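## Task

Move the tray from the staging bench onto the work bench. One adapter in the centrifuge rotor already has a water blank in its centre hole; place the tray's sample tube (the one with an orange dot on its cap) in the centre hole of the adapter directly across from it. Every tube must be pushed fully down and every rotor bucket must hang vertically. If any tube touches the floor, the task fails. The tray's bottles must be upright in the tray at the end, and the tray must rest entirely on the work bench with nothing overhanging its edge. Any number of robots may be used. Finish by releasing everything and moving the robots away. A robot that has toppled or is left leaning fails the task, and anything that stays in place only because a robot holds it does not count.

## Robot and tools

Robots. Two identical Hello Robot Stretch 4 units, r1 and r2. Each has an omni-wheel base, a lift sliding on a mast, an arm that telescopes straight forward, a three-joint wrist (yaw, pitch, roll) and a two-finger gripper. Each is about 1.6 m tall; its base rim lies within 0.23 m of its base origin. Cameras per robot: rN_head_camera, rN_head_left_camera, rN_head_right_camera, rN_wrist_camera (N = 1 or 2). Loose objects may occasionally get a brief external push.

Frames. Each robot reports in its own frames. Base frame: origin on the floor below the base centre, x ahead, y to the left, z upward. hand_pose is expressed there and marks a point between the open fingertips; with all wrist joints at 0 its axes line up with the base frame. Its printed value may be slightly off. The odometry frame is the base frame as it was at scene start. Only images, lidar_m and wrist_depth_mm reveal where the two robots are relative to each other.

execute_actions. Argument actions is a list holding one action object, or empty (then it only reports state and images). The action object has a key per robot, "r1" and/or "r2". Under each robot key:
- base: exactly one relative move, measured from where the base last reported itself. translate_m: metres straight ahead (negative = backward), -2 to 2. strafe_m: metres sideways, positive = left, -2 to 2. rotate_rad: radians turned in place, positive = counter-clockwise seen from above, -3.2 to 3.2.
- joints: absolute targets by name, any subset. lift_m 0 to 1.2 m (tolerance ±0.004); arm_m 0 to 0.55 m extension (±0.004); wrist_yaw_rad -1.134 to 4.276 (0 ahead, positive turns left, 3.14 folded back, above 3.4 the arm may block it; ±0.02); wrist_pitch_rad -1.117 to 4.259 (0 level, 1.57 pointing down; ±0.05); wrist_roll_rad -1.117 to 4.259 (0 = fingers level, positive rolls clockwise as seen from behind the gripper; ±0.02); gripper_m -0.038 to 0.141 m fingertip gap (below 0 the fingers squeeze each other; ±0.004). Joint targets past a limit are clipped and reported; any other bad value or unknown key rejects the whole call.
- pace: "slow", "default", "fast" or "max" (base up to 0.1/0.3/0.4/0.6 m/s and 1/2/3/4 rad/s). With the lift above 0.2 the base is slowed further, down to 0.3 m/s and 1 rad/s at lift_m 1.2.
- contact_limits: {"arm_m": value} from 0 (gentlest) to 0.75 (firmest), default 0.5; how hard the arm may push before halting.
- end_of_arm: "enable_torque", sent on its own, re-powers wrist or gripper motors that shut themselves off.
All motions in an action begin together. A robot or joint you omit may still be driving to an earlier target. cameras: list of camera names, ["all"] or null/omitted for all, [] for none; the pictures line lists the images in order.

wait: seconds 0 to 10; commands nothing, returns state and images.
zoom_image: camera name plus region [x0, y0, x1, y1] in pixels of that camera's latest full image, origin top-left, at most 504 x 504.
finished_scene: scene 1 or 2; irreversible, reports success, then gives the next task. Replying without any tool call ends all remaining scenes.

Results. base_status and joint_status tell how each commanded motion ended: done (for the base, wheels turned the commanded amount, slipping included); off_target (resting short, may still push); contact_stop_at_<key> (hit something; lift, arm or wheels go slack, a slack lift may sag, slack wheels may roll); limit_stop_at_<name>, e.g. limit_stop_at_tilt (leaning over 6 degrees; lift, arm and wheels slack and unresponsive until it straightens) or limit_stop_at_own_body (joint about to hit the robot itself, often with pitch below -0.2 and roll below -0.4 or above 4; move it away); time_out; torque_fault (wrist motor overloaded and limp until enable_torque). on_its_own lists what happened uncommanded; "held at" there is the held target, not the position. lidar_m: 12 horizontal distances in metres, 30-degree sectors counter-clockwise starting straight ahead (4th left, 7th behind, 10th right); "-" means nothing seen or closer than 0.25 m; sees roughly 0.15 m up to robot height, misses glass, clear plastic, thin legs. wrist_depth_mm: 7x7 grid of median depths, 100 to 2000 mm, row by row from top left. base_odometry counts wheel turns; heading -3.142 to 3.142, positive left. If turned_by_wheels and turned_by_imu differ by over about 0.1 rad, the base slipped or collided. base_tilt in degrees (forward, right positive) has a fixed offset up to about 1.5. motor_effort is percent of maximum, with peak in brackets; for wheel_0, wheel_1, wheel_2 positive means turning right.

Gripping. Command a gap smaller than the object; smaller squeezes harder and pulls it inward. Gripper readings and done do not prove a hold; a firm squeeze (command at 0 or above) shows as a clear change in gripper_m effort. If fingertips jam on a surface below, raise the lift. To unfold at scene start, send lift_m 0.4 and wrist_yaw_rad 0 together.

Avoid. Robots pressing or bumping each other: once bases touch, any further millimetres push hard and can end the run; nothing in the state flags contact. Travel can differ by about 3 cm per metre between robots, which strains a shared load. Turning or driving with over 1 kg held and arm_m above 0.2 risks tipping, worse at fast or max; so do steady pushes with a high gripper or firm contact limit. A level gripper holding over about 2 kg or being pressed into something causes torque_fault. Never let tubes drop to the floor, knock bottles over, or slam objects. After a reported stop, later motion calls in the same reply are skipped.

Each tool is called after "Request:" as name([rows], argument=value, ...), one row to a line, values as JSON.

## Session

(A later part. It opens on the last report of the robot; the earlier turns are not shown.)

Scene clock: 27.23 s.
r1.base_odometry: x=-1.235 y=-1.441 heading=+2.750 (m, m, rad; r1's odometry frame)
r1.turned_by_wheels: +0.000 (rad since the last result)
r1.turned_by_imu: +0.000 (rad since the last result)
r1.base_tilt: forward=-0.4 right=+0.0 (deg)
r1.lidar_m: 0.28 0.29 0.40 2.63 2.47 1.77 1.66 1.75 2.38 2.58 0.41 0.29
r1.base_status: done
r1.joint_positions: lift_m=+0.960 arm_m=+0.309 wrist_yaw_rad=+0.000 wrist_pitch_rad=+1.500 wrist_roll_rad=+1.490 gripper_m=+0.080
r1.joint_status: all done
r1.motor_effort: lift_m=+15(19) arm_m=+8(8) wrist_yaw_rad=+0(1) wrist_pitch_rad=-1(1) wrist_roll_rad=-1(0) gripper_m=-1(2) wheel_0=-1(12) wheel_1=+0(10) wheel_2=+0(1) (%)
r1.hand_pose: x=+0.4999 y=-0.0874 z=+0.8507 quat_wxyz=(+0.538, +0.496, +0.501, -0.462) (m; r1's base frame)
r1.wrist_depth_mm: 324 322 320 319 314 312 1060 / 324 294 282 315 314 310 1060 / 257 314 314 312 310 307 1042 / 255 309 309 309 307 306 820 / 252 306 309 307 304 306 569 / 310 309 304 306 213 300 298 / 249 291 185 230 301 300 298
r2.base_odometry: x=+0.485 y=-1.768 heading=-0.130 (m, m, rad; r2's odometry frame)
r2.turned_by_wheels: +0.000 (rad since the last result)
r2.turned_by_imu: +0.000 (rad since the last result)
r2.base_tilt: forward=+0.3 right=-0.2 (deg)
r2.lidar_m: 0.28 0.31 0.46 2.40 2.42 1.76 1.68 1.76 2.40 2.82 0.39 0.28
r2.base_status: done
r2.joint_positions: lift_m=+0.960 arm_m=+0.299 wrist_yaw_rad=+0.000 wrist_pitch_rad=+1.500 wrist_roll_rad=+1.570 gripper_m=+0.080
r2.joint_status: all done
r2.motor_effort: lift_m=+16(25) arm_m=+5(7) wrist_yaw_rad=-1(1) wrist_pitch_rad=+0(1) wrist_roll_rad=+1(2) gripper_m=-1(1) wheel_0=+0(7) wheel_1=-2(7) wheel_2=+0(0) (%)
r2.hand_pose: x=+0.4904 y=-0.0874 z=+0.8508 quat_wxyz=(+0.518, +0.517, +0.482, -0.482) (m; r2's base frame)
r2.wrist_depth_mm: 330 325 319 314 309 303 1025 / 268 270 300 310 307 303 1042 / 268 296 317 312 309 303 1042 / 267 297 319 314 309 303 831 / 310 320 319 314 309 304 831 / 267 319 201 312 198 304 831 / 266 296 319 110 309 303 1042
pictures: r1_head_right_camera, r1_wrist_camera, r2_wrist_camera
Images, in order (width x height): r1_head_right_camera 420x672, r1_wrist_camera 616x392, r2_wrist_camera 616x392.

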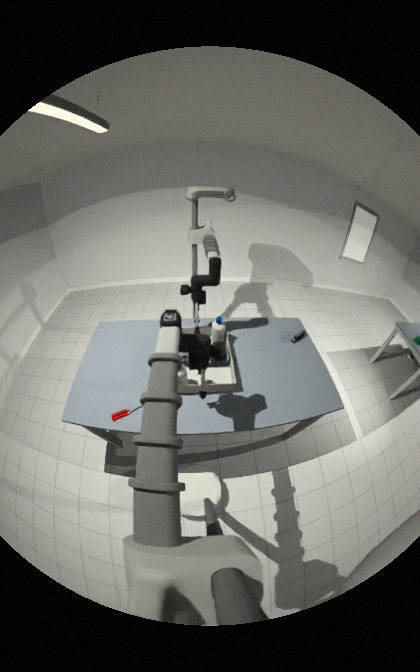

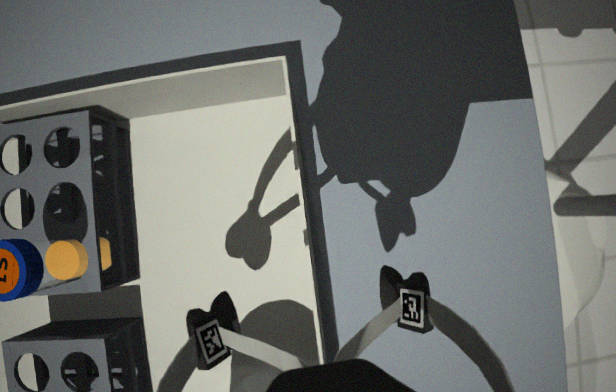

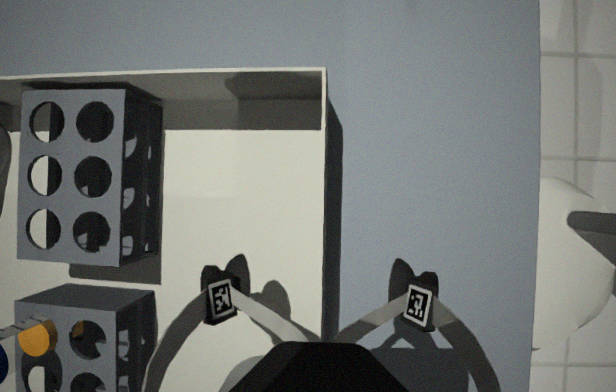

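Request:
execute_actions([
  {"r1":{"base":{"strafe_m":-0.025},"joints":{"gripper_m":0.05}},"r2":{"joints":{"gripper_m":0.05}}},
], cameras=[])

Request:
execute_actions([
  {"r1":{"joints":{"lift_m":0.9},"pace":"slow"},"r2":{"joints":{"lift_m":0.9},"pace":"slow"}},
], cameras=["r1_wrist_camera","r2_wrist_camera"])

Request:
execute_actions([
  {"r1":{"joints":{"gripper_m":-0.03}},"r2":{"joints":{"gripper_m":-0.03}}},
], cameras=[])

Request:
execute_actions([
  {"r1":{"joints":{"lift_m":0.98},"pace":"slow"},"r2":{"joints":{"lift_m":0.98},"pace":"slow"}},
], cameras=["r1_head_right_camera","r1_wrist_camera","r2_wrist_camera"])

Scene clock: 29.17 s.
r1.base_odometry: x=-1.225 y=-1.418 heading=+2.750 (m, m, rad; r1's odometry frame)
r1.turned_by_wheels: +0.000 (rad since the last result)
r1.turned_by_imu: +0.000 (rad since the last result)
r1.base_tilt: forward=-0.4 right=+0.0 (deg)
r1.lidar_m: 0.27 0.29 0.40 2.66 2.45 1.74 1.66 1.73 2.38 2.55 0.40 0.29
r1.base_status: done
r1.joint_positions: lift_m=+0.960 arm_m=+0.309 wrist_yaw_rad=+0.000 wrist_pitch_rad=+1.500 wrist_roll_rad=+1.490 gripper_m=+0.050
r1.joint_status: all done
r1.motor_effort: lift_m=+16(15) arm_m=+8(7) wrist_yaw_rad=-1(1) wrist_pitch_rad=+0(2) wrist_roll_rad=-1(1) gripper_m=-2(4) wheel_0=+0(10) wheel_1=+1(6) wheel_2=+0(0) (%)
r1.hand_pose: x=+0.4999 y=-0.0874 z=+0.8507 quat_wxyz=(+0.538, +0.496, +0.501, -0.462) (m; r1's base frame)
r1.wrist_depth_mm: 325 322 319 317 315 312 1078 / 325 320 317 314 312 309 1042 / 258 285 310 312 310 307 1078 / 254 312 312 307 309 307 831 / 252 306 309 307 307 304 564 / 243 307 307 304 194 301 300 / 298 300 183 197 301 298 298
r2.base_odometry: x=+0.485 y=-1.768 heading=-0.130 (m, m, rad; r2's odometry frame)
r2.turned_by_wheels: +0.000 (rad since the last result)
r2.turned_by_imu: +0.000 (rad since the last result)
r2.base_tilt: forward=+0.3 right=-0.2 (deg)
r2.lidar_m: 0.29 0.31 0.45 2.42 2.46 1.76 1.67 1.72 2.36 2.82 0.43 0.31
r2.base_status: not commanded
r2.joint_positions: lift_m=+0.960 arm_m=+0.299 wrist_yaw_rad=+0.000 wrist_pitch_rad=+1.500 wrist_roll_rad=+1.570 gripper_m=+0.050
r2.joint_status: all done
r2.motor_effort: lift_m=+15(15) arm_m=+5(5) wrist_yaw_rad=+0(0) wrist_pitch_rad=+2(0) wrist_roll_rad=+1(1) gripper_m=-4(1) wheel_0=+0(0) wheel_1=-2(2) wheel_2=+0(0) (%)
r2.hand_pose: x=+0.4904 y=-0.0874 z=+0.8508 quat_wxyz=(+0.518, +0.517, +0.482, -0.482) (m; r2's base frame)
r2.wrist_depth_mm: 332 325 319 314 307 303 1025 / 267 268 301 312 307 304 1042 / 268 294 319 312 309 303 1025 / 267 297 319 312 309 303 831 / 310 320 319 314 309 304 831 / 267 319 196 312 195 304 831 / 266 293 319 110 310 303 1042
pictures: none
No camera images: the call's "cameras" was empty. Leave "cameras" out to get every camera's image.

Scene clock: 30.53 s.
r1.base_odometry: x=-1.225 y=-1.418 heading=+2.750 (m, m, rad; r1's odometry frame)
r1.turned_by_wheels: +0.000 (rad since the last result)
r1.turned_by_imu: +0.000 (rad since the last result)
r1.base_tilt: forward=-0.3 right=+0.2 (deg)
r1.lidar_m: 0.26 0.29 0.39 2.67 2.47 1.74 1.66 1.73 2.38 2.53 0.42 0.30
r1.base_status: not commanded
r1.joint_positions: lift_m=+0.900 arm_m=+0.309 wrist_yaw_rad=+0.000 wrist_pitch_rad=+1.500 wrist_roll_rad=+1.490 gripper_m=+0.050
r1.joint_status: all done
r1.motor_effort: lift_m=+15(15) arm_m=+7(7) wrist_yaw_rad=-1(1) wrist_pitch_rad=-2(1) wrist_roll_rad=-2(1) gripper_m=-3(2) wheel_0=+0(0) wheel_1=+1(2) wheel_2=+0(0) (%)
r1.hand_pose: x=+0.4999 y=-0.0874 z=+0.7907 quat_wxyz=(+0.538, +0.496, +0.501, -0.462) (m; r1's base frame)
r1.wrist_depth_mm: 262 259 256 256 253 252 250 / 260 211 208 253 251 249 250 / 224 253 251 252 250 249 249 / 225 253 250 249 249 248 246 / 222 249 248 247 247 246 242 / 219 249 245 245 194 243 242 / 248 247 183 182 243 240 -
r2.base_odometry: x=+0.485 y=-1.768 heading=-0.130 (m, m, rad; r2's odometry frame)
r2.turned_by_wheels: +0.000 (rad since the last result)
r2.turned_by_imu: +0.000 (rad since the last result)
r2.base_tilt: forward=+0.2 right=-0.2 (deg)
r2.lidar_m: 0.28 0.31 0.43 2.42 2.45 1.77 1.66 1.75 2.37 2.82 0.42 0.28
r2.base_status: not commanded
r2.joint_positions: lift_m=+0.900 arm_m=+0.299 wrist_yaw_rad=+0.000 wrist_pitch_rad=+1.500 wrist_roll_rad=+1.570 gripper_m=+0.050
r2.joint_status: all done
r2.motor_effort: lift_m=+15(17) arm_m=+5(5) wrist_yaw_rad=-1(1) wrist_pitch_rad=+1(1) wrist_roll_rad=+2(1) gripper_m=-5(4) wheel_0=+0(0) wheel_1=-2(2) wheel_2=+0(0) (%)
r2.hand_pose: x=+0.4904 y=-0.0874 z=+0.7908 quat_wxyz=(+0.518, +0.517, +0.482, -0.482) (m; r2's base frame)
r2.wrist_depth_mm: 234 232 204 252 249 244 241 / 204 243 254 251 249 244 241 / 232 258 256 252 249 245 241 / 235 259 256 252 250 245 241 / 235 259 256 252 249 246 242 / 258 262 195 252 195 245 243 / 233 259 256 110 250 245 242
pictures: r1_wrist_camera, r2_wrist_camera
Images, in order (width x height): r1_wrist_camera 616x392, r2_wrist_camera 616x392.

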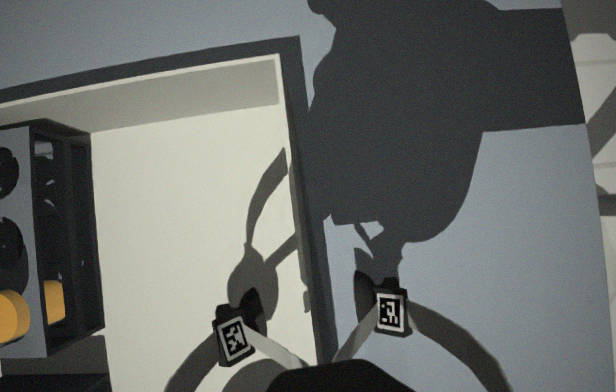

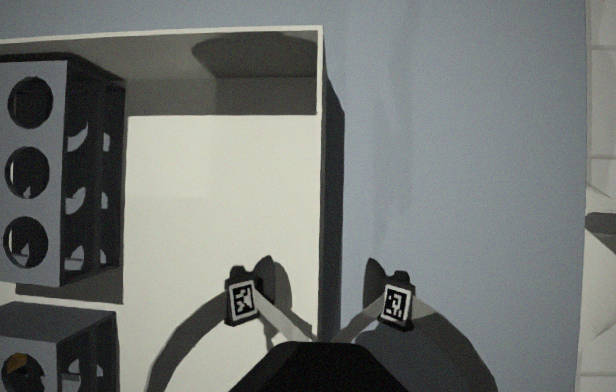

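Scene clock: 32.03 s.
r1.base_odometry: x=-1.225 y=-1.418 heading=+2.750 (m, m, rad; r1's odometry frame)
r1.turned_by_wheels: +0.000 (rad since the last result)
r1.turned_by_imu: +0.000 (rad since the last result)
r1.base_tilt: forward=-0.4 right=+0.0 (deg)
r1.lidar_m: 0.27 0.30 0.39 2.66 2.43 1.77 1.67 1.72 2.38 2.55 0.43 0.31
r1.base_status: not commanded
r1.joint_positions: lift_m=+0.900 arm_m=+0.309 wrist_yaw_rad=+0.000 wrist_pitch_rad=+1.500 wrist_roll_rad=+1.490 gripper_m=-0.030
r1.joint_status: all done
r1.motor_effort: lift_m=+18(18) arm_m=+7(7) wrist_yaw_rad=+0(0) wrist_pitch_rad=-3(4) wrist_roll_rad=+1(1) gripper_m=-17(18) wheel_0=+0(0) wheel_1=+1(1) wheel_2=+0(0) (%)
r1.hand_pose: x=+0.4999 y=-0.0874 z=+0.7905 quat_wxyz=(+0.538, +0.496, +0.501, -0.462) (m; r1's base frame)
r1.wrist_depth_mm: 260 257 256 253 252 251 248 / 257 204 206 252 250 249 248 / 221 246 246 249 249 247 245 / 241 246 244 248 247 246 244 / 240 244 243 246 245 243 242 / 214 242 242 202 183 242 241 / 243 241 171 167 240 240 -
r2.base_odometry: x=+0.485 y=-1.768 heading=-0.130 (m, m, rad; r2's odometry frame)
r2.turned_by_wheels: +0.000 (rad since the last result)
r2.turned_by_imu: +0.000 (rad since the last result)
r2.base_tilt: forward=+0.3 right=-0.2 (deg)
r2.lidar_m: 0.27 0.32 0.42 2.43 2.41 1.74 1.67 1.75 2.41 2.81 0.45 0.30
r2.base_status: not commanded
r2.joint_positions: lift_m=+0.900 arm_m=+0.299 wrist_yaw_rad=+0.000 wrist_pitch_rad=+1.500 wrist_roll_rad=+1.570 gripper_m=-0.029
r2.joint_status: all done
r2.motor_effort: lift_m=+18(18) arm_m=+5(5) wrist_yaw_rad=-1(1) wrist_pitch_rad=-1(1) wrist_roll_rad=+2(1) gripper_m=-22(23) wheel_0=+0(0) wheel_1=-2(2) wheel_2=+0(0) (%)
r2.hand_pose: x=+0.4904 y=-0.0874 z=+0.7906 quat_wxyz=(+0.518, +0.517, +0.482, -0.482) (m; r2's base frame)
r2.wrist_depth_mm: 233 204 204 249 247 242 239 / 228 244 250 248 247 243 240 / 227 255 252 248 248 243 240 / 227 254 252 249 249 244 241 / 228 255 252 248 248 243 241 / 255 256 182 202 183 244 241 / 228 253 251 110 248 242 242
pictures: none
No camera images: the call's "cameras" was empty. Leave "cameras" out to get every camera's image.

Scene clock: 33.57 s.
r1.base_odometry: x=-1.225 y=-1.418 heading=+2.750 (m, m, rad; r1's odometry frame)
r1.turned_by_wheels: +0.000 (rad since the last result)
r1.turned_by_imu: +0.000 (rad since the last result)
r1.base_tilt: forward=-0.3 right=+0.0 (deg)
r1.lidar_m: 0.27 0.29 0.39 2.66 2.44 1.77 1.66 1.73 2.38 2.56 0.42 0.30
r1.base_status: not commanded
r1.joint_positions: lift_m=+0.980 arm_m=+0.309 wrist_yaw_rad=+0.000 wrist_pitch_rad=+1.500 wrist_roll_rad=+1.490 gripper_m=-0.030
r1.joint_status: all done
r1.motor_effort: lift_m=+24(25) arm_m=+7(7) wrist_yaw_rad=+0(0) wrist_pitch_rad=-2(3) wrist_roll_rad=-1(0) gripper_m=-17(15) wheel_0=+0(0) wheel_1=+2(2) wheel_2=+0(0) (%)
r1.hand_pose: x=+0.4999 y=-0.0874 z=+0.8700 quat_wxyz=(+0.538, +0.496, +0.501, -0.462) (m; r1's base frame)
r1.wrist_depth_mm: 343 342 336 336 332 330 1078 / 338 204 206 332 329 327 1078 / 220 248 246 327 329 327 1060 / 242 246 244 327 325 324 854 / 241 244 242 324 324 322 854 / 214 242 243 202 183 320 842 / 243 243 170 167 319 315 683
r2.base_odometry: x=+0.485 y=-1.768 heading=-0.130 (m, m, rad; r2's odometry frame)
r2.turned_by_wheels: +0.000 (rad since the last result)
r2.turned_by_imu: +0.000 (rad since the last result)
r2.base_tilt: forward=+0.3 right=-0.2 (deg)
r2.lidar_m: 0.28 0.31 0.43 2.39 2.47 1.77 1.66 1.76 2.41 2.81 0.46 0.31
r2.base_status: not commanded
r2.joint_positions: lift_m=+0.979 arm_m=+0.299 wrist_yaw_rad=+0.000 wrist_pitch_rad=+1.500 wrist_roll_rad=+1.570 gripper_m=-0.029
r2.joint_status: all done
r2.motor_effort: lift_m=+27(28) arm_m=+5(5) wrist_yaw_rad=-2(1) wrist_pitch_rad=-1(1) wrist_roll_rad=+2(1) gripper_m=-22(23) wheel_0=+0(0) wheel_1=-2(2) wheel_2=+0(0) (%)
r2.hand_pose: x=+0.4904 y=-0.0874 z=+0.8698 quat_wxyz=(+0.518, +0.517, +0.482, -0.482) (m; r2's base frame)
r2.wrist_depth_mm: 276 204 204 329 325 319 1060 / 228 243 251 248 325 320 1042 / 227 254 252 249 327 320 1060 / 227 255 251 249 325 322 866 / 227 254 251 248 327 322 842 / 255 255 182 202 184 322 854 / 227 253 251 110 327 320 1060
pictures: r1_head_right_camera, r1_wrist_camera, r2_wrist_camera
Images, in order (width x height): r1_head_right_camera 420x672, r1_wrist_camera 616x392, r2_wrist_camera 616x392.

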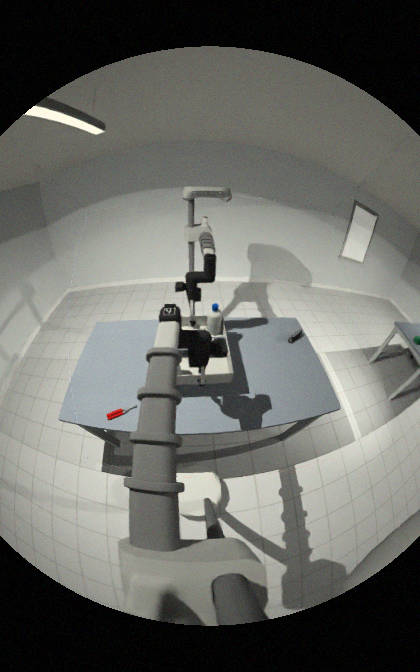

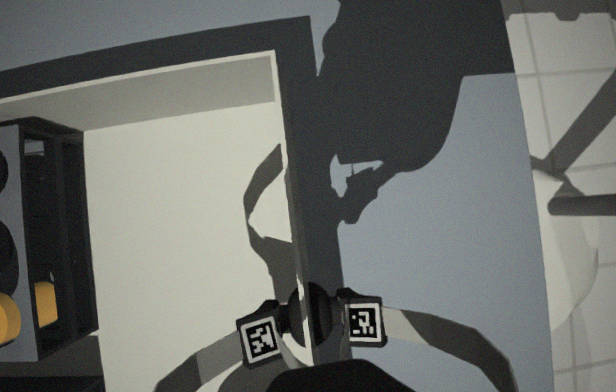

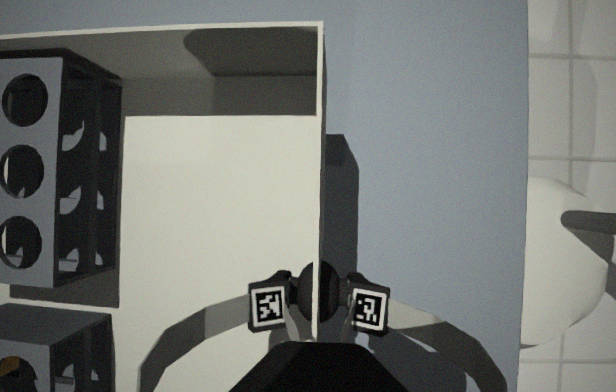

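Lifted. Carry in steps.

Request:
execute_actions([
  {"r1":{"base":{"strafe_m":-0.7},"joints":{"lift_m":1.03},"pace":"slow"},"r2":{"base":{"strafe_m":0.7},"joints":{"lift_m":1.03},"pace":"slow"}},
], cameras=["r1_wrist_camera","r2_wrist_camera"])

Scene clock: 42.17 s.
r1.base_odometry: x=-0.958 y=-0.771 heading=+2.750 (m, m, rad; r1's odometry frame)
r1.turned_by_wheels: +0.000 (rad since the last result)
r1.turned_by_imu: +0.003 (rad since the last result)
r1.base_tilt: forward=-0.3 right=+0.0 (deg)
r1.lidar_m: 0.29 0.31 0.42 1.12 2.44 1.74 1.65 1.75 2.37 1.85 1.88 0.31
r1.base_status: done
r1.joint_positions: lift_m=+1.030 arm_m=+0.309 wrist_yaw_rad=+0.001 wrist_pitch_rad=+1.497 wrist_roll_rad=+1.490 gripper_m=-0.030
r1.joint_status: all done
r1.motor_effort: lift_m=+24(24) arm_m=+6(7) wrist_yaw_rad=-3(3) wrist_pitch_rad=+9(8) wrist_roll_rad=-1(1) gripper_m=-19(17) wheel_0=+1(10) wheel_1=-2(6) wheel_2=+2(1) (%)
r1.hand_pose: x=+0.5013 y=-0.0874 z=+0.9200 quat_wxyz=(+0.539, +0.497, +0.500, -0.461) (m; r1's base frame)
r1.wrist_depth_mm: 1182 1160 1182 1160 1182 1118 1138 / 1182 208 204 1138 1118 1138 1118 / 224 248 246 1138 1138 1098 1118 / 243 246 244 379 1118 917 917 / 242 245 243 373 375 370 891 / 215 244 241 202 183 366 891 / 244 242 172 180 368 143 1078
r2.base_odometry: x=+0.576 y=-1.074 heading=-0.130 (m, m, rad; r2's odometry frame)
r2.turned_by_wheels: +0.000 (rad since the last result)
r2.turned_by_imu: +0.004 (rad since the last result)
r2.base_tilt: forward=+0.3 right=-0.2 (deg)
r2.lidar_m: 0.29 3.16 1.76 1.70 2.42 1.76 1.70 1.75 2.42 1.19 0.43 0.30
r2.base_status: done
r2.joint_positions: lift_m=+1.029 arm_m=+0.299 wrist_yaw_rad=+0.001 wrist_pitch_rad=+1.496 wrist_roll_rad=+1.570 gripper_m=-0.029
r2.joint_status: all done
r2.motor_effort: lift_m=+28(29) arm_m=+4(5) wrist_yaw_rad=-5(5) wrist_pitch_rad=+12(12) wrist_roll_rad=+1(2) gripper_m=-21(20) wheel_0=-3(5) wheel_1=+1(4) wheel_2=+1(1) (%)
r2.hand_pose: x=+0.4920 y=-0.0874 z=+0.9199 quat_wxyz=(+0.519, +0.518, +0.481, -0.480) (m; r2's base frame)
r2.wrist_depth_mm: 208 200 206 379 375 368 1098 / 229 250 250 247 377 370 1118 / 228 255 251 249 377 370 1118 / 214 255 251 248 377 370 904 / 227 255 253 247 377 370 904 / 253 255 181 198 183 373 891 / 229 254 251 110 1160 1118 1118
pictures: r1_wrist_camera, r2_wrist_camera
Images, in order (width x height): r1_wrist_camera 616x392, r2_wrist_camera 616x392.

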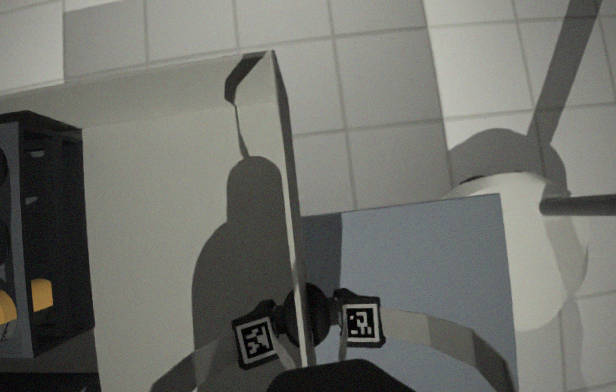

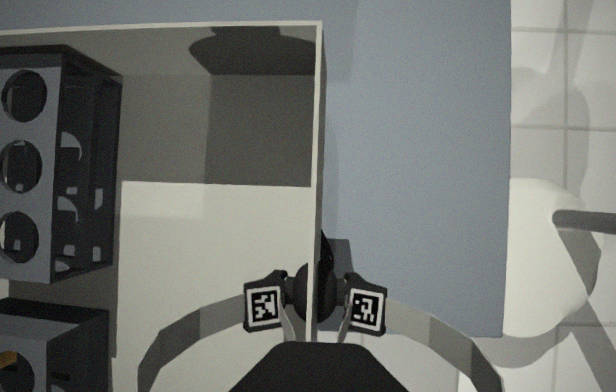

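Request:
execute_actions([
  {"r1":{"base":{"translate_m":0.015},"pace":"slow"},"r2":{"base":{"strafe_m":0.015},"pace":"slow"}},
], cameras=[])

Request:
execute_actions([
  {"r1":{"base":{"strafe_m":-0.8},"pace":"slow"},"r2":{"base":{"strafe_m":0.815},"pace":"slow"}},
], cameras=["r1_head_right_camera","r2_wrist_camera"])

Scene clock: 43.57 s.
r1.base_odometry: x=-0.972 y=-0.766 heading=+2.750 (m, m, rad; r1's odometry frame)
r1.turned_by_wheels: +0.000 (rad since the last result)
r1.turned_by_imu: +0.000 (rad since the last result)
r1.base_tilt: forward=-0.5 right=-0.1 (deg)
r1.lidar_m: 0.27 0.28 0.39 1.06 2.46 1.74 1.65 1.74 2.40 1.85 1.88 0.30
r1.base_status: done
r1.joint_positions: lift_m=+1.030 arm_m=+0.309 wrist_yaw_rad=-0.002 wrist_pitch_rad=+1.503 wrist_roll_rad=+1.491 gripper_m=-0.030
r1.joint_status: not commanded
r1.motor_effort: lift_m=+24(24) arm_m=+6(6) wrist_yaw_rad=+4(5) wrist_pitch_rad=-11(9) wrist_roll_rad=-3(3) gripper_m=-18(19) wheel_0=+3(1) wheel_1=+2(2) wheel_2=-5(6) (%)
r1.hand_pose: x=+0.4991 y=-0.0875 z=+0.9199 quat_wxyz=(+0.536, +0.496, +0.501, -0.464) (m; r1's base frame)
r1.wrist_depth_mm: 1205 1160 1160 1138 1160 1160 1138 / 211 204 204 1160 1160 1098 1138 / 222 246 244 1118 1138 1118 1118 / 220 246 243 375 1118 904 904 / 216 244 243 242 375 370 891 / 214 243 241 200 183 370 891 / 244 244 173 188 364 366 1118
r2.base_odometry: x=+0.578 y=-1.059 heading=-0.130 (m, m, rad; r2's odometry frame)
r2.turned_by_wheels: +0.000 (rad since the last result)
r2.turned_by_imu: +0.000 (rad since the last result)
r2.base_tilt: forward=+0.3 right=-0.2 (deg)
r2.lidar_m: 0.30 3.13 1.74 1.69 2.44 1.76 1.67 1.75 2.39 1.22 0.42 0.30
r2.base_status: done
r2.joint_positions: lift_m=+1.029 arm_m=+0.299 wrist_yaw_rad=-0.001 wrist_pitch_rad=+1.503 wrist_roll_rad=+1.570 gripper_m=-0.029
r2.joint_status: not commanded
r2.motor_effort: lift_m=+27(28) arm_m=+4(4) wrist_yaw_rad=+4(4) wrist_pitch_rad=-9(12) wrist_roll_rad=-1(1) gripper_m=-23(21) wheel_0=-3(5) wheel_1=+2(5) wheel_2=+0(3) (%)
r2.hand_pose: x=+0.4896 y=-0.0874 z=+0.9198 quat_wxyz=(+0.516, +0.517, +0.482, -0.483) (m; r2's base frame)
r2.wrist_depth_mm: 202 209 211 208 375 373 1098 / 230 255 253 249 375 373 1118 / 200 256 253 251 375 373 1118 / 229 255 253 250 375 373 904 / 229 256 252 249 375 373 891 / 242 255 182 201 185 373 904 / 227 252 251 110 1160 1118 1118
pictures: none
No camera images: the call's "cameras" was empty. Leave "cameras" out to get every camera's image.

action 0: r1: "base": strafe_m = -0.8 would last too long for one action: at the pace "slow" strafe_m can be at most 0.78 in either direction: name a faster pace, or command the rest in another action

Request:
execute_actions([
  {"r1":{"base":{"strafe_m":-1.2}},"r2":{"base":{"strafe_m":1.2}}},
], cameras=["r1_head_right_camera","r2_head_left_camera","r2_wrist_camera"])

Scene clock: 49.30 s.
r1.base_odometry: x=-0.514 y=+0.344 heading=+2.750 (m, m, rad; r1's odometry frame)
r1.turned_by_wheels: +0.000 (rad since the last result)
r1.turned_by_imu: +0.002 (rad since the last result)
r1.base_tilt: forward=-0.4 right=+0.0 (deg)
r1.lidar_m: 0.48 3.15 1.09 1.11 2.38 1.73 1.67 1.72 2.36 1.32 0.68 0.52
r1.base_status: done
r1.joint_positions: lift_m=+1.030 arm_m=+0.309 wrist_yaw_rad=+0.000 wrist_pitch_rad=+1.496 wrist_roll_rad=+1.491 gripper_m=-0.030
r1.joint_status: not commanded
r1.motor_effort: lift_m=+23(24) arm_m=+6(6) wrist_yaw_rad=-2(5) wrist_pitch_rad=+10(10) wrist_roll_rad=-4(2) gripper_m=-16(18) wheel_0=+0(7) wheel_1=-2(10) wheel_2=+0(4) (%)
r1.hand_pose: x=+0.5014 y=-0.0874 z=+0.9201 quat_wxyz=(+0.539, +0.497, +0.500, -0.461) (m; r1's base frame)
r1.wrist_depth_mm: 1182 1160 1160 1160 1138 1138 1138 / 212 205 204 1160 1138 1118 1118 / 242 246 244 1118 1138 1098 1098 / 241 246 243 1138 1138 904 891 / 223 244 243 1118 1098 917 904 / 216 245 241 204 184 891 891 / 244 243 172 186 1098 143 1098
r2.base_odometry: x=+0.733 y=+0.131 heading=-0.130 (m, m, rad; r2's odometry frame)
r2.turned_by_wheels: +0.000 (rad since the last result)
r2.turned_by_imu: +0.002 (rad since the last result)
r2.base_tilt: forward=+0.3 right=-0.2 (deg)
r2.lidar_m: 0.44 0.65 0.55 1.19 2.45 1.80 1.68 1.73 2.36 1.23 1.25 0.49
r2.base_status: done
r2.joint_positions: lift_m=+1.029 arm_m=+0.299 wrist_yaw_rad=+0.001 wrist_pitch_rad=+1.495 wrist_roll_rad=+1.571 gripper_m=-0.029
r2.joint_status: not commanded
r2.motor_effort: lift_m=+26(27) arm_m=+4(4) wrist_yaw_rad=-2(3) wrist_pitch_rad=+15(17) wrist_roll_rad=-2(1) gripper_m=-22(24) wheel_0=-1(9) wheel_1=-3(9) wheel_2=+1(2) (%)
r2.hand_pose: x=+0.4921 y=-0.0874 z=+0.9200 quat_wxyz=(+0.519, +0.518, +0.481, -0.480) (m; r2's base frame)
r2.wrist_depth_mm: 201 206 212 208 1138 1118 1098 / 229 255 253 249 1160 1118 1098 / 233 256 254 250 1138 1118 1118 / 229 256 253 250 1160 931 904 / 229 256 253 249 1138 917 904 / 236 255 180 200 183 917 904 / 228 254 251 110 1138 1118 1098
pictures: r1_head_right_camera, r2_head_left_camera, r2_wrist_camera
Images, in order (width x height): r1_head_right_camera 420x672, r2_head_left_camera 420x672, r2_wrist_camera 616x392.

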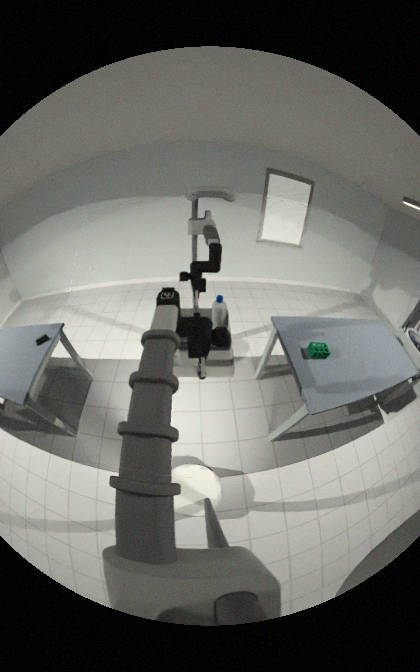

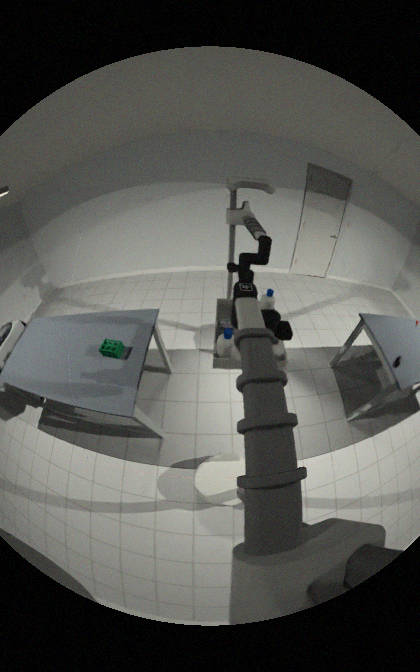

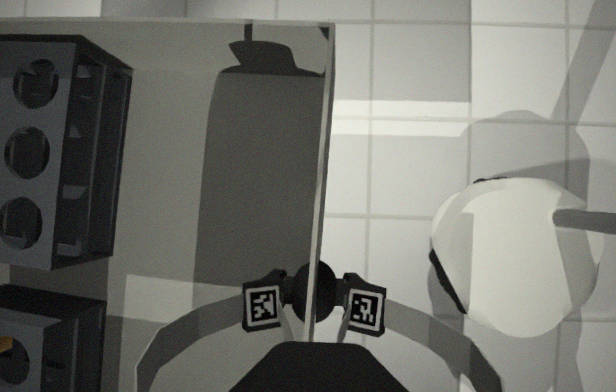

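Request:
execute_actions([
  {"r1":{"base":{"strafe_m":-1.26},"joints":{"arm_m":0.325,"lift_m":1.08}},"r2":{"base":{"strafe_m":1.25},"joints":{"lift_m":1.08}}},
], cameras=["r1_head_right_camera","r2_head_left_camera","r2_wrist_camera"])

Scene clock: 55.20 s.
r1.base_odometry: x=-0.033 y=+1.508 heading=+2.750 (m, m, rad; r1's odometry frame)
r1.turned_by_wheels: +0.000 (rad since the last result)
r1.turned_by_imu: +0.003 (rad since the last result)
r1.base_tilt: forward=-0.4 right=+0.1 (deg)
r1.lidar_m: 0.31 0.33 0.44 2.32 2.39 1.72 1.63 1.73 2.35 1.31 0.48 0.34
r1.base_status: done
r1.joint_positions: lift_m=+1.080 arm_m=+0.324 wrist_yaw_rad=+0.001 wrist_pitch_rad=+1.495 wrist_roll_rad=+1.491 gripper_m=-0.030
r1.joint_status: all done
r1.motor_effort: lift_m=+24(26) arm_m=+6(6) wrist_yaw_rad=-3(4) wrist_pitch_rad=+11(13) wrist_roll_rad=-3(3) gripper_m=-18(19) wheel_0=-1(5) wheel_1=-1(9) wheel_2=+0(1) (%)
r1.hand_pose: x=+0.5167 y=-0.0874 z=+0.9701 quat_wxyz=(+0.539, +0.497, +0.500, -0.461) (m; r1's base frame)
r1.wrist_depth_mm: 445 445 442 436 433 1182 1160 / 209 204 202 433 433 1182 1182 / 235 245 244 430 430 1160 1138 / 242 245 242 427 427 976 931 / 240 245 243 427 421 931 946 / 215 244 241 203 183 421 1042 / 245 242 173 191 415 143 1138
r2.base_odometry: x=+0.896 y=+1.370 heading=-0.130 (m, m, rad; r2's odometry frame)
r2.turned_by_wheels: +0.000 (rad since the last result)
r2.turned_by_imu: +0.002 (rad since the last result)
r2.base_tilt: forward=+0.4 right=-0.2 (deg)
r2.lidar_m: 0.26 0.30 0.44 1.50 2.41 1.73 1.66 1.77 2.41 2.47 0.41 0.28
r2.base_status: done
r2.joint_positions: lift_m=+1.079 arm_m=+0.299 wrist_yaw_rad=+0.001 wrist_pitch_rad=+1.494 wrist_roll_rad=+1.571 gripper_m=-0.029
r2.joint_status: all done
r2.motor_effort: lift_m=+27(28) arm_m=+4(4) wrist_yaw_rad=-4(4) wrist_pitch_rad=+17(17) wrist_roll_rad=-1(1) gripper_m=-21(24) wheel_0=-1(7) wheel_1=-2(8) wheel_2=+2(2) (%)
r2.hand_pose: x=+0.4925 y=-0.0874 z=+0.9700 quat_wxyz=(+0.519, +0.518, +0.481, -0.480) (m; r2's base frame)
r2.wrist_depth_mm: 205 211 211 430 424 421 1160 / 224 255 254 251 424 421 1160 / 231 257 254 250 427 424 1138 / 229 257 253 249 427 421 960 / 229 257 252 250 427 421 946 / 241 256 181 198 183 424 1160 / 229 254 251 110 427 418 1160
pictures: r1_head_right_camera, r2_head_left_camera, r2_wrist_camera
Images, in order (width x height): r1_head_right_camera 420x672, r2_head_left_camera 420x672, r2_wrist_camera 616x392.

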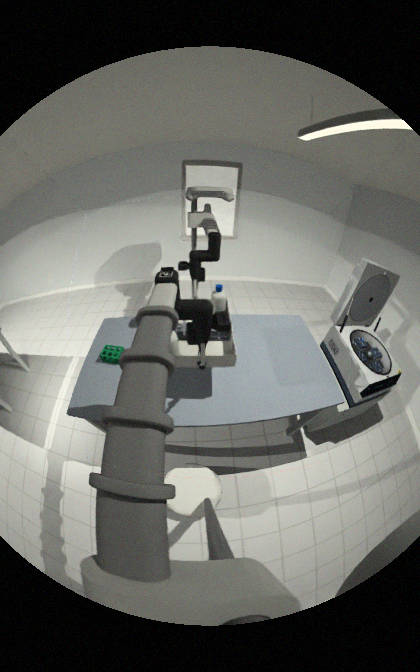

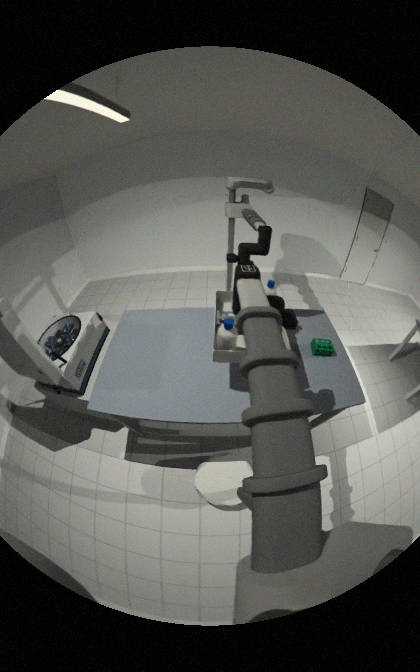

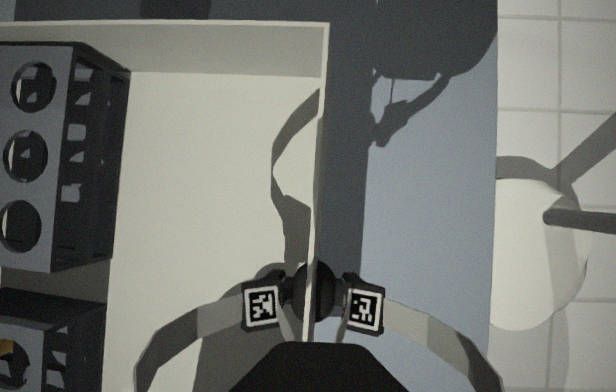

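Request:
execute_actions([
  {"r1":{"joints":{"arm_m":0.333,"lift_m":0.903},"pace":"slow"},"r2":{"joints":{"lift_m":0.903},"pace":"slow"}},
], cameras=[])

Request:
execute_actions([
  {"r1":{"joints":{"gripper_m":0.05}},"r2":{"joints":{"gripper_m":0.05}}},
], cameras=[])

Request:
execute_actions([
  {"r1":{"joints":{"lift_m":1.06,"gripper_m":0.07}},"r2":{"joints":{"lift_m":1.06}}},
], cameras=[])

Request:
execute_actions([
  {"r1":{"joints":{"wrist_pitch_rad":1.55,"arm_m":0.5},"pace":"slow"},"r2":{"base":{"translate_m":-0.6},"joints":{"arm_m":0.0}}},
], cameras=["r1_wrist_camera","r2_head_camera"])

Scene clock: 58.23 s.
r1.base_odometry: x=-0.033 y=+1.508 heading=+2.750 (m, m, rad; r1's odometry frame)
r1.turned_by_wheels: +0.000 (rad since the last result)
r1.turned_by_imu: +0.000 (rad since the last result)
r1.base_tilt: forward=-0.4 right=+0.0 (deg)
r1.lidar_m: 0.31 0.34 0.44 2.32 2.38 1.73 1.64 1.71 2.37 1.33 0.47 0.35
r1.base_status: not commanded
r1.joint_positions: lift_m=+0.903 arm_m=+0.332 wrist_yaw_rad=+0.000 wrist_pitch_rad=+1.498 wrist_roll_rad=+1.491 gripper_m=-0.030
r1.joint_status: all done
r1.motor_effort: lift_m=+19(22) arm_m=+6(2) wrist_yaw_rad=-1(2) wrist_pitch_rad=+2(12) wrist_roll_rad=-3(3) gripper_m=-18(17) wheel_0=-1(1) wheel_1=-1(2) wheel_2=+0(0) (%)
r1.hand_pose: x=+0.5236 y=-0.0874 z=+0.7935 quat_wxyz=(+0.538, +0.497, +0.500, -0.462) (m; r1's base frame)
r1.wrist_depth_mm: 264 260 258 256 254 253 634 / 210 204 203 253 255 252 251 / 235 246 245 253 252 251 248 / 240 245 244 251 249 249 246 / 220 243 242 241 249 247 245 / 216 244 242 201 184 244 243 / 245 244 171 173 245 242 -
r2.base_odometry: x=+0.896 y=+1.370 heading=-0.130 (m, m, rad; r2's odometry frame)
r2.turned_by_wheels: +0.000 (rad since the last result)
r2.turned_by_imu: +0.000 (rad since the last result)
r2.base_tilt: forward=+0.3 right=-0.2 (deg)
r2.lidar_m: 0.27 0.30 0.41 1.49 2.43 1.70 1.67 1.74 2.38 2.46 0.42 0.28
r2.base_status: not commanded
r2.joint_positions: lift_m=+0.903 arm_m=+0.299 wrist_yaw_rad=+0.001 wrist_pitch_rad=+1.497 wrist_roll_rad=+1.571 gripper_m=-0.029
r2.joint_status: all done
r2.motor_effort: lift_m=+19(26) arm_m=+4(4) wrist_yaw_rad=-2(5) wrist_pitch_rad=+7(19) wrist_roll_rad=-2(2) gripper_m=-21(21) wheel_0=-1(1) wheel_1=-2(2) wheel_2=+2(2) (%)
r2.hand_pose: x=+0.4915 y=-0.0874 z=+0.7936 quat_wxyz=(+0.518, +0.518, +0.482, -0.481) (m; r2's base frame)
r2.wrist_depth_mm: 204 210 211 208 250 245 242 / 232 255 254 251 251 246 243 / 230 257 254 251 250 247 243 / 229 257 254 250 251 247 243 / 229 257 253 250 252 247 243 / 241 256 181 202 183 247 244 / 229 255 251 110 252 245 244
pictures: none
No camera images: the call's "cameras" was empty. Leave "cameras" out to get every camera's image.

Scene clock: 59.73 s.
r1.base_odometry: x=-0.033 y=+1.508 heading=+2.750 (m, m, rad; r1's odometry frame)
r1.turned_by_wheels: +0.000 (rad since the last result)
r1.turned_by_imu: +0.000 (rad since the last result)
r1.base_tilt: forward=-0.3 right=+0.0 (deg)
r1.lidar_m: 0.32 0.33 0.46 2.30 2.38 1.73 1.64 1.72 2.35 1.32 0.46 0.35
r1.base_status: not commanded
r1.joint_positions: lift_m=+0.903 arm_m=+0.332 wrist_yaw_rad=+0.000 wrist_pitch_rad=+1.500 wrist_roll_rad=+1.490 gripper_m=+0.050
r1.joint_status: all done
r1.motor_effort: lift_m=+18(18) arm_m=+7(7) wrist_yaw_rad=-1(1) wrist_pitch_rad=-1(3) wrist_roll_rad=-1(2) gripper_m=-4(17) wheel_0=-1(1) wheel_1=-1(1) wheel_2=+0(0) (%)
r1.hand_pose: x=+0.5231 y=-0.0874 z=+0.7934 quat_wxyz=(+0.538, +0.496, +0.501, -0.462) (m; r1's base frame)
r1.wrist_depth_mm: 266 264 262 258 256 254 634 / 218 215 216 256 256 253 251 / 229 256 254 254 254 251 251 / 250 254 252 252 250 250 248 / 224 253 251 250 250 246 247 / 216 250 249 248 194 246 245 / 251 250 184 169 246 243 242
r2.base_odometry: x=+0.896 y=+1.370 heading=-0.130 (m, m, rad; r2's odometry frame)
r2.turned_by_wheels: +0.000 (rad since the last result)
r2.turned_by_imu: +0.000 (rad since the last result)
r2.base_tilt: forward=+0.3 right=-0.2 (deg)
r2.lidar_m: 0.27 0.30 0.41 1.49 2.42 1.72 1.67 1.73 2.36 2.48 0.42 0.29
r2.base_status: not commanded
r2.joint_positions: lift_m=+0.903 arm_m=+0.299 wrist_yaw_rad=+0.000 wrist_pitch_rad=+1.500 wrist_roll_rad=+1.570 gripper_m=+0.050
r2.joint_status: all done
r2.motor_effort: lift_m=+19(18) arm_m=+4(4) wrist_yaw_rad=-2(2) wrist_pitch_rad=+0(8) wrist_roll_rad=-2(2) gripper_m=-4(20) wheel_0=-1(1) wheel_1=-2(2) wheel_2=+2(2) (%)
r2.hand_pose: x=+0.4908 y=-0.0874 z=+0.7936 quat_wxyz=(+0.518, +0.517, +0.482, -0.482) (m; r2's base frame)
r2.wrist_depth_mm: 204 209 211 208 251 247 243 / 222 260 257 254 251 247 243 / 206 260 258 254 252 248 244 / 207 262 258 255 252 248 244 / 237 263 259 255 252 248 244 / 240 264 195 256 195 247 245 / 236 263 258 110 252 247 245
pictures: none
No camera images: the call's "cameras" was empty. Leave "cameras" out to get every camera's image.

Scene clock: 61.47 s.
r1.base_odometry: x=-0.033 y=+1.508 heading=+2.750 (m, m, rad; r1's odometry frame)
r1.turned_by_wheels: +0.000 (rad since the last result)
r1.turned_by_imu: +0.000 (rad since the last result)
r1.base_tilt: forward=-0.3 right=+0.0 (deg)
r1.lidar_m: 0.31 0.32 0.45 2.32 2.38 1.73 1.65 1.74 2.34 1.33 0.48 0.34
r1.base_status: not commanded
r1.joint_positions: lift_m=+1.060 arm_m=+0.332 wrist_yaw_rad=+0.000 wrist_pitch_rad=+1.500 wrist_roll_rad=+1.490 gripper_m=+0.070
r1.joint_status: all done
r1.motor_effort: lift_m=+21(22) arm_m=+7(7) wrist_yaw_rad=-1(1) wrist_pitch_rad=-2(1) wrist_roll_rad=-1(1) gripper_m=-1(1) wheel_0=-1(1) wheel_1=-1(1) wheel_2=+0(0) (%)
r1.hand_pose: x=+0.5231 y=-0.0874 z=+0.9502 quat_wxyz=(+0.538, +0.496, +0.501, -0.462) (m; r1's base frame)
r1.wrist_depth_mm: 430 421 424 418 415 1138 1182 / 427 424 418 413 413 1160 1160 / 424 418 410 410 410 1138 1138 / 415 384 410 407 407 404 931 / 415 349 407 404 404 404 946 / 407 370 407 402 196 402 917 / 407 345 182 342 399 394 1078
r2.base_odometry: x=+0.896 y=+1.370 heading=-0.130 (m, m, rad; r2's odometry frame)
r2.turned_by_wheels: +0.000 (rad since the last result)
r2.turned_by_imu: +0.000 (rad since the last result)
r2.base_tilt: forward=+0.3 right=-0.2 (deg)
r2.lidar_m: 0.29 0.30 0.43 1.49 2.44 1.74 1.68 1.75 2.40 2.48 0.41 0.28
r2.base_status: not commanded
r2.joint_positions: lift_m=+1.060 arm_m=+0.299 wrist_yaw_rad=+0.000 wrist_pitch_rad=+1.500 wrist_roll_rad=+1.570 gripper_m=+0.050
r2.joint_status: all done
r2.motor_effort: lift_m=+24(24) arm_m=+4(4) wrist_yaw_rad=-1(2) wrist_pitch_rad=+1(2) wrist_roll_rad=-1(0) gripper_m=-5(7) wheel_0=-1(1) wheel_1=-2(2) wheel_2=+2(2) (%)
r2.hand_pose: x=+0.4907 y=-0.0874 z=+0.9501 quat_wxyz=(+0.518, +0.517, +0.482, -0.482) (m; r2's base frame)
r2.wrist_depth_mm: 439 430 421 413 404 402 1138 / 436 430 421 415 407 399 1138 / 384 368 418 413 407 402 1138 / 436 373 418 413 407 404 946 / 436 392 421 413 407 404 931 / 439 366 195 413 195 404 931 / 430 368 342 110 407 402 1138
pictures: none
No camera images: the call's "cameras" was empty. Leave "cameras" out to get every camera's image.

Scene clock: 64.93 s.
r1.base_odometry: x=-0.033 y=+1.508 heading=+2.750 (m, m, rad; r1's odometry frame)
r1.turned_by_wheels: +0.000 (rad since the last result)
r1.turned_by_imu: +0.000 (rad since the last result)
r1.base_tilt: forward=-0.3 right=+0.0 (deg)
r1.lidar_m: 0.32 0.32 0.47 2.31 2.37 1.74 1.65 1.74 2.36 1.33 0.48 0.32
r1.base_status: not commanded
r1.joint_positions: lift_m=+1.060 arm_m=+0.499 wrist_yaw_rad=+0.000 wrist_pitch_rad=+1.550 wrist_roll_rad=+1.490 gripper_m=+0.070
r1.joint_status: all done
r1.motor_effort: lift_m=+21(21) arm_m=+7(7) wrist_yaw_rad=-1(1) wrist_pitch_rad=-1(1) wrist_roll_rad=-1(0) gripper_m=+0(2) wheel_0=-1(1) wheel_1=-2(1) wheel_2=+0(0) (%)
r1.hand_pose: x=+0.6756 y=-0.0874 z=+0.9496 quat_wxyz=(+0.525, +0.484, +0.514, -0.474) (m; r1's base frame)
r1.wrist_depth_mm: 413 413 418 415 421 421 424 / 410 410 413 415 418 418 424 / 407 402 399 402 410 415 415 / 259 319 402 399 407 413 415 / 364 399 394 343 404 410 410 / 394 397 397 402 196 404 407 / 394 392 182 340 355 377 402
r2.base_odometry: x=+0.301 y=+1.448 heading=-0.130 (m, m, rad; r2's odometry frame)
r2.turned_by_wheels: +0.000 (rad since the last result)
r2.turned_by_imu: +0.004 (rad since the last result)
r2.base_tilt: forward=+0.3 right=-0.2 (deg)
r2.lidar_m: 0.88 0.94 1.41 2.74 1.60 1.11 1.05 1.12 1.56 3.42 2.63 0.89
r2.base_status: done
r2.joint_positions: lift_m=+1.060 arm_m=+0.001 wrist_yaw_rad=+0.000 wrist_pitch_rad=+1.500 wrist_roll_rad=+1.570 gripper_m=+0.050
r2.joint_status: all done
r2.motor_effort: lift_m=+23(24) arm_m=-5(1) wrist_yaw_rad=+0(2) wrist_pitch_rad=+0(0) wrist_roll_rad=+0(0) gripper_m=-5(3) wheel_0=+0(5) wheel_1=+0(3) wheel_2=+0(10) (%)
r2.hand_pose: x=+0.1921 y=-0.0874 z=+0.9502 quat_wxyz=(+0.517, +0.517, +0.482, -0.482) (m; r2's base frame)
r2.wrist_depth_mm: 1281 1229 1205 1205 1182 1160 1138 / 1255 1255 1229 1205 1182 1160 1138 / 1281 1255 1229 1205 1182 1160 1138 / 1281 1229 1229 1205 960 1160 1138 / 1255 1255 1229 1205 976 946 427 / 1281 1255 195 1205 195 1160 1138 / 1281 1255 1229 110 1182 1160 1138
pictures: r1_wrist_camera, r2_head_camera
Images, in order (width x height): r1_wrist_camera 616x392, r2_head_camera 420x560.

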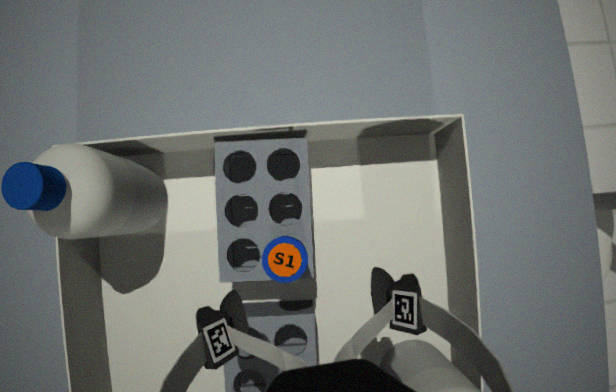

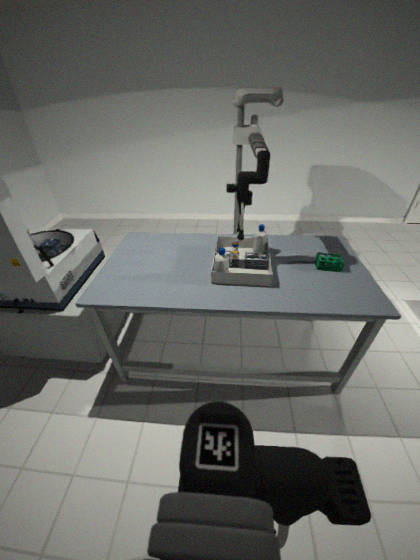

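Request:
execute_actions([
  {"r1":{"base":{"strafe_m":-0.015},"joints":{"arm_m":0.517,"lift_m":1.01},"pace":"slow"}},
], cameras=["r1_wrist_camera"])

Scene clock: 66.63 s.
r1.base_odometry: x=-0.027 y=+1.522 heading=+2.750 (m, m, rad; r1's odometry frame)
r1.turned_by_wheels: +0.000 (rad since the last result)
r1.turned_by_imu: +0.000 (rad since the last result)
r1.base_tilt: forward=-0.2 right=+0.1 (deg)
r1.lidar_m: 0.32 0.32 0.44 2.33 2.37 1.71 1.62 1.69 2.32 1.35 0.46 0.34
r1.base_status: done
r1.joint_positions: lift_m=+1.010 arm_m=+0.516 wrist_yaw_rad=+0.000 wrist_pitch_rad=+1.550 wrist_roll_rad=+1.490 gripper_m=+0.070
r1.joint_status: all done
r1.motor_effort: lift_m=+15(19) arm_m=+7(9) wrist_yaw_rad=-2(0) wrist_pitch_rad=-2(1) wrist_roll_rad=+0(1) gripper_m=-2(3) wheel_0=+2(9) wheel_1=-2(7) wheel_2=+0(0) (%)
r1.hand_pose: x=+0.6926 y=-0.0874 z=+0.9000 quat_wxyz=(+0.525, +0.484, +0.514, -0.474) (m; r1's base frame)
r1.wrist_depth_mm: 362 366 368 366 368 370 370 / 359 359 364 362 366 370 368 / 357 357 355 322 359 332 366 / 213 274 353 298 359 359 366 / 220 349 351 294 355 347 362 / 309 347 325 332 196 329 357 / 315 345 182 293 349 309 355
r2.base_odometry: x=+0.301 y=+1.448 heading=-0.130 (m, m, rad; r2's odometry frame)
r2.turned_by_wheels: +0.000 (rad since the last result)
r2.turned_by_imu: +0.000 (rad since the last result)
r2.base_tilt: forward=+0.4 right=-0.1 (deg)
r2.lidar_m: 0.87 0.91 1.38 2.76 1.57 1.12 1.06 1.08 1.57 3.44 2.59 0.93
r2.base_status: not commanded
r2.joint_positions: lift_m=+1.060 arm_m=+0.001 wrist_yaw_rad=+0.000 wrist_pitch_rad=+1.500 wrist_roll_rad=+1.570 gripper_m=+0.050
r2.joint_status: not commanded
r2.motor_effort: lift_m=+23(24) arm_m=-5(5) wrist_yaw_rad=+0(0) wrist_pitch_rad=-3(1) wrist_roll_rad=+0(0) gripper_m=-2(6) wheel_0=+0(0) wheel_1=+0(0) wheel_2=+0(1) (%)
r2.hand_pose: x=+0.1921 y=-0.0874 z=+0.9502 quat_wxyz=(+0.517, +0.517, +0.482, -0.482) (m; r2's base frame)
r2.wrist_depth_mm: 1281 1229 1229 1205 1182 1160 1118 / 1255 1255 1229 1182 1182 1160 1138 / 1255 1229 1229 1182 1182 1160 1138 / 1255 1229 1205 1205 960 1160 1138 / 1281 1229 1229 1205 960 960 427 / 1255 1255 195 1205 195 1138 1138 / 1281 1281 1229 110 1182 1160 1138
pictures: r1_wrist_camera
Images, in order (width x height): r1_wrist_camera 616x392.

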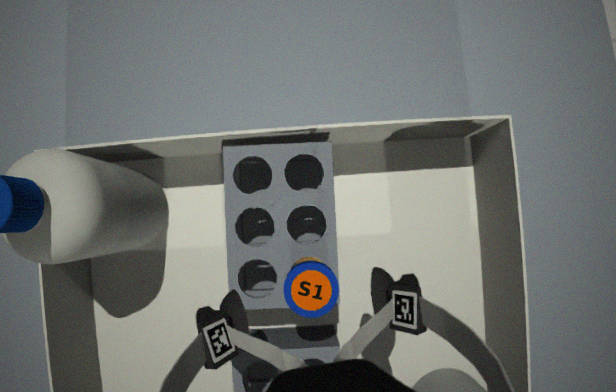

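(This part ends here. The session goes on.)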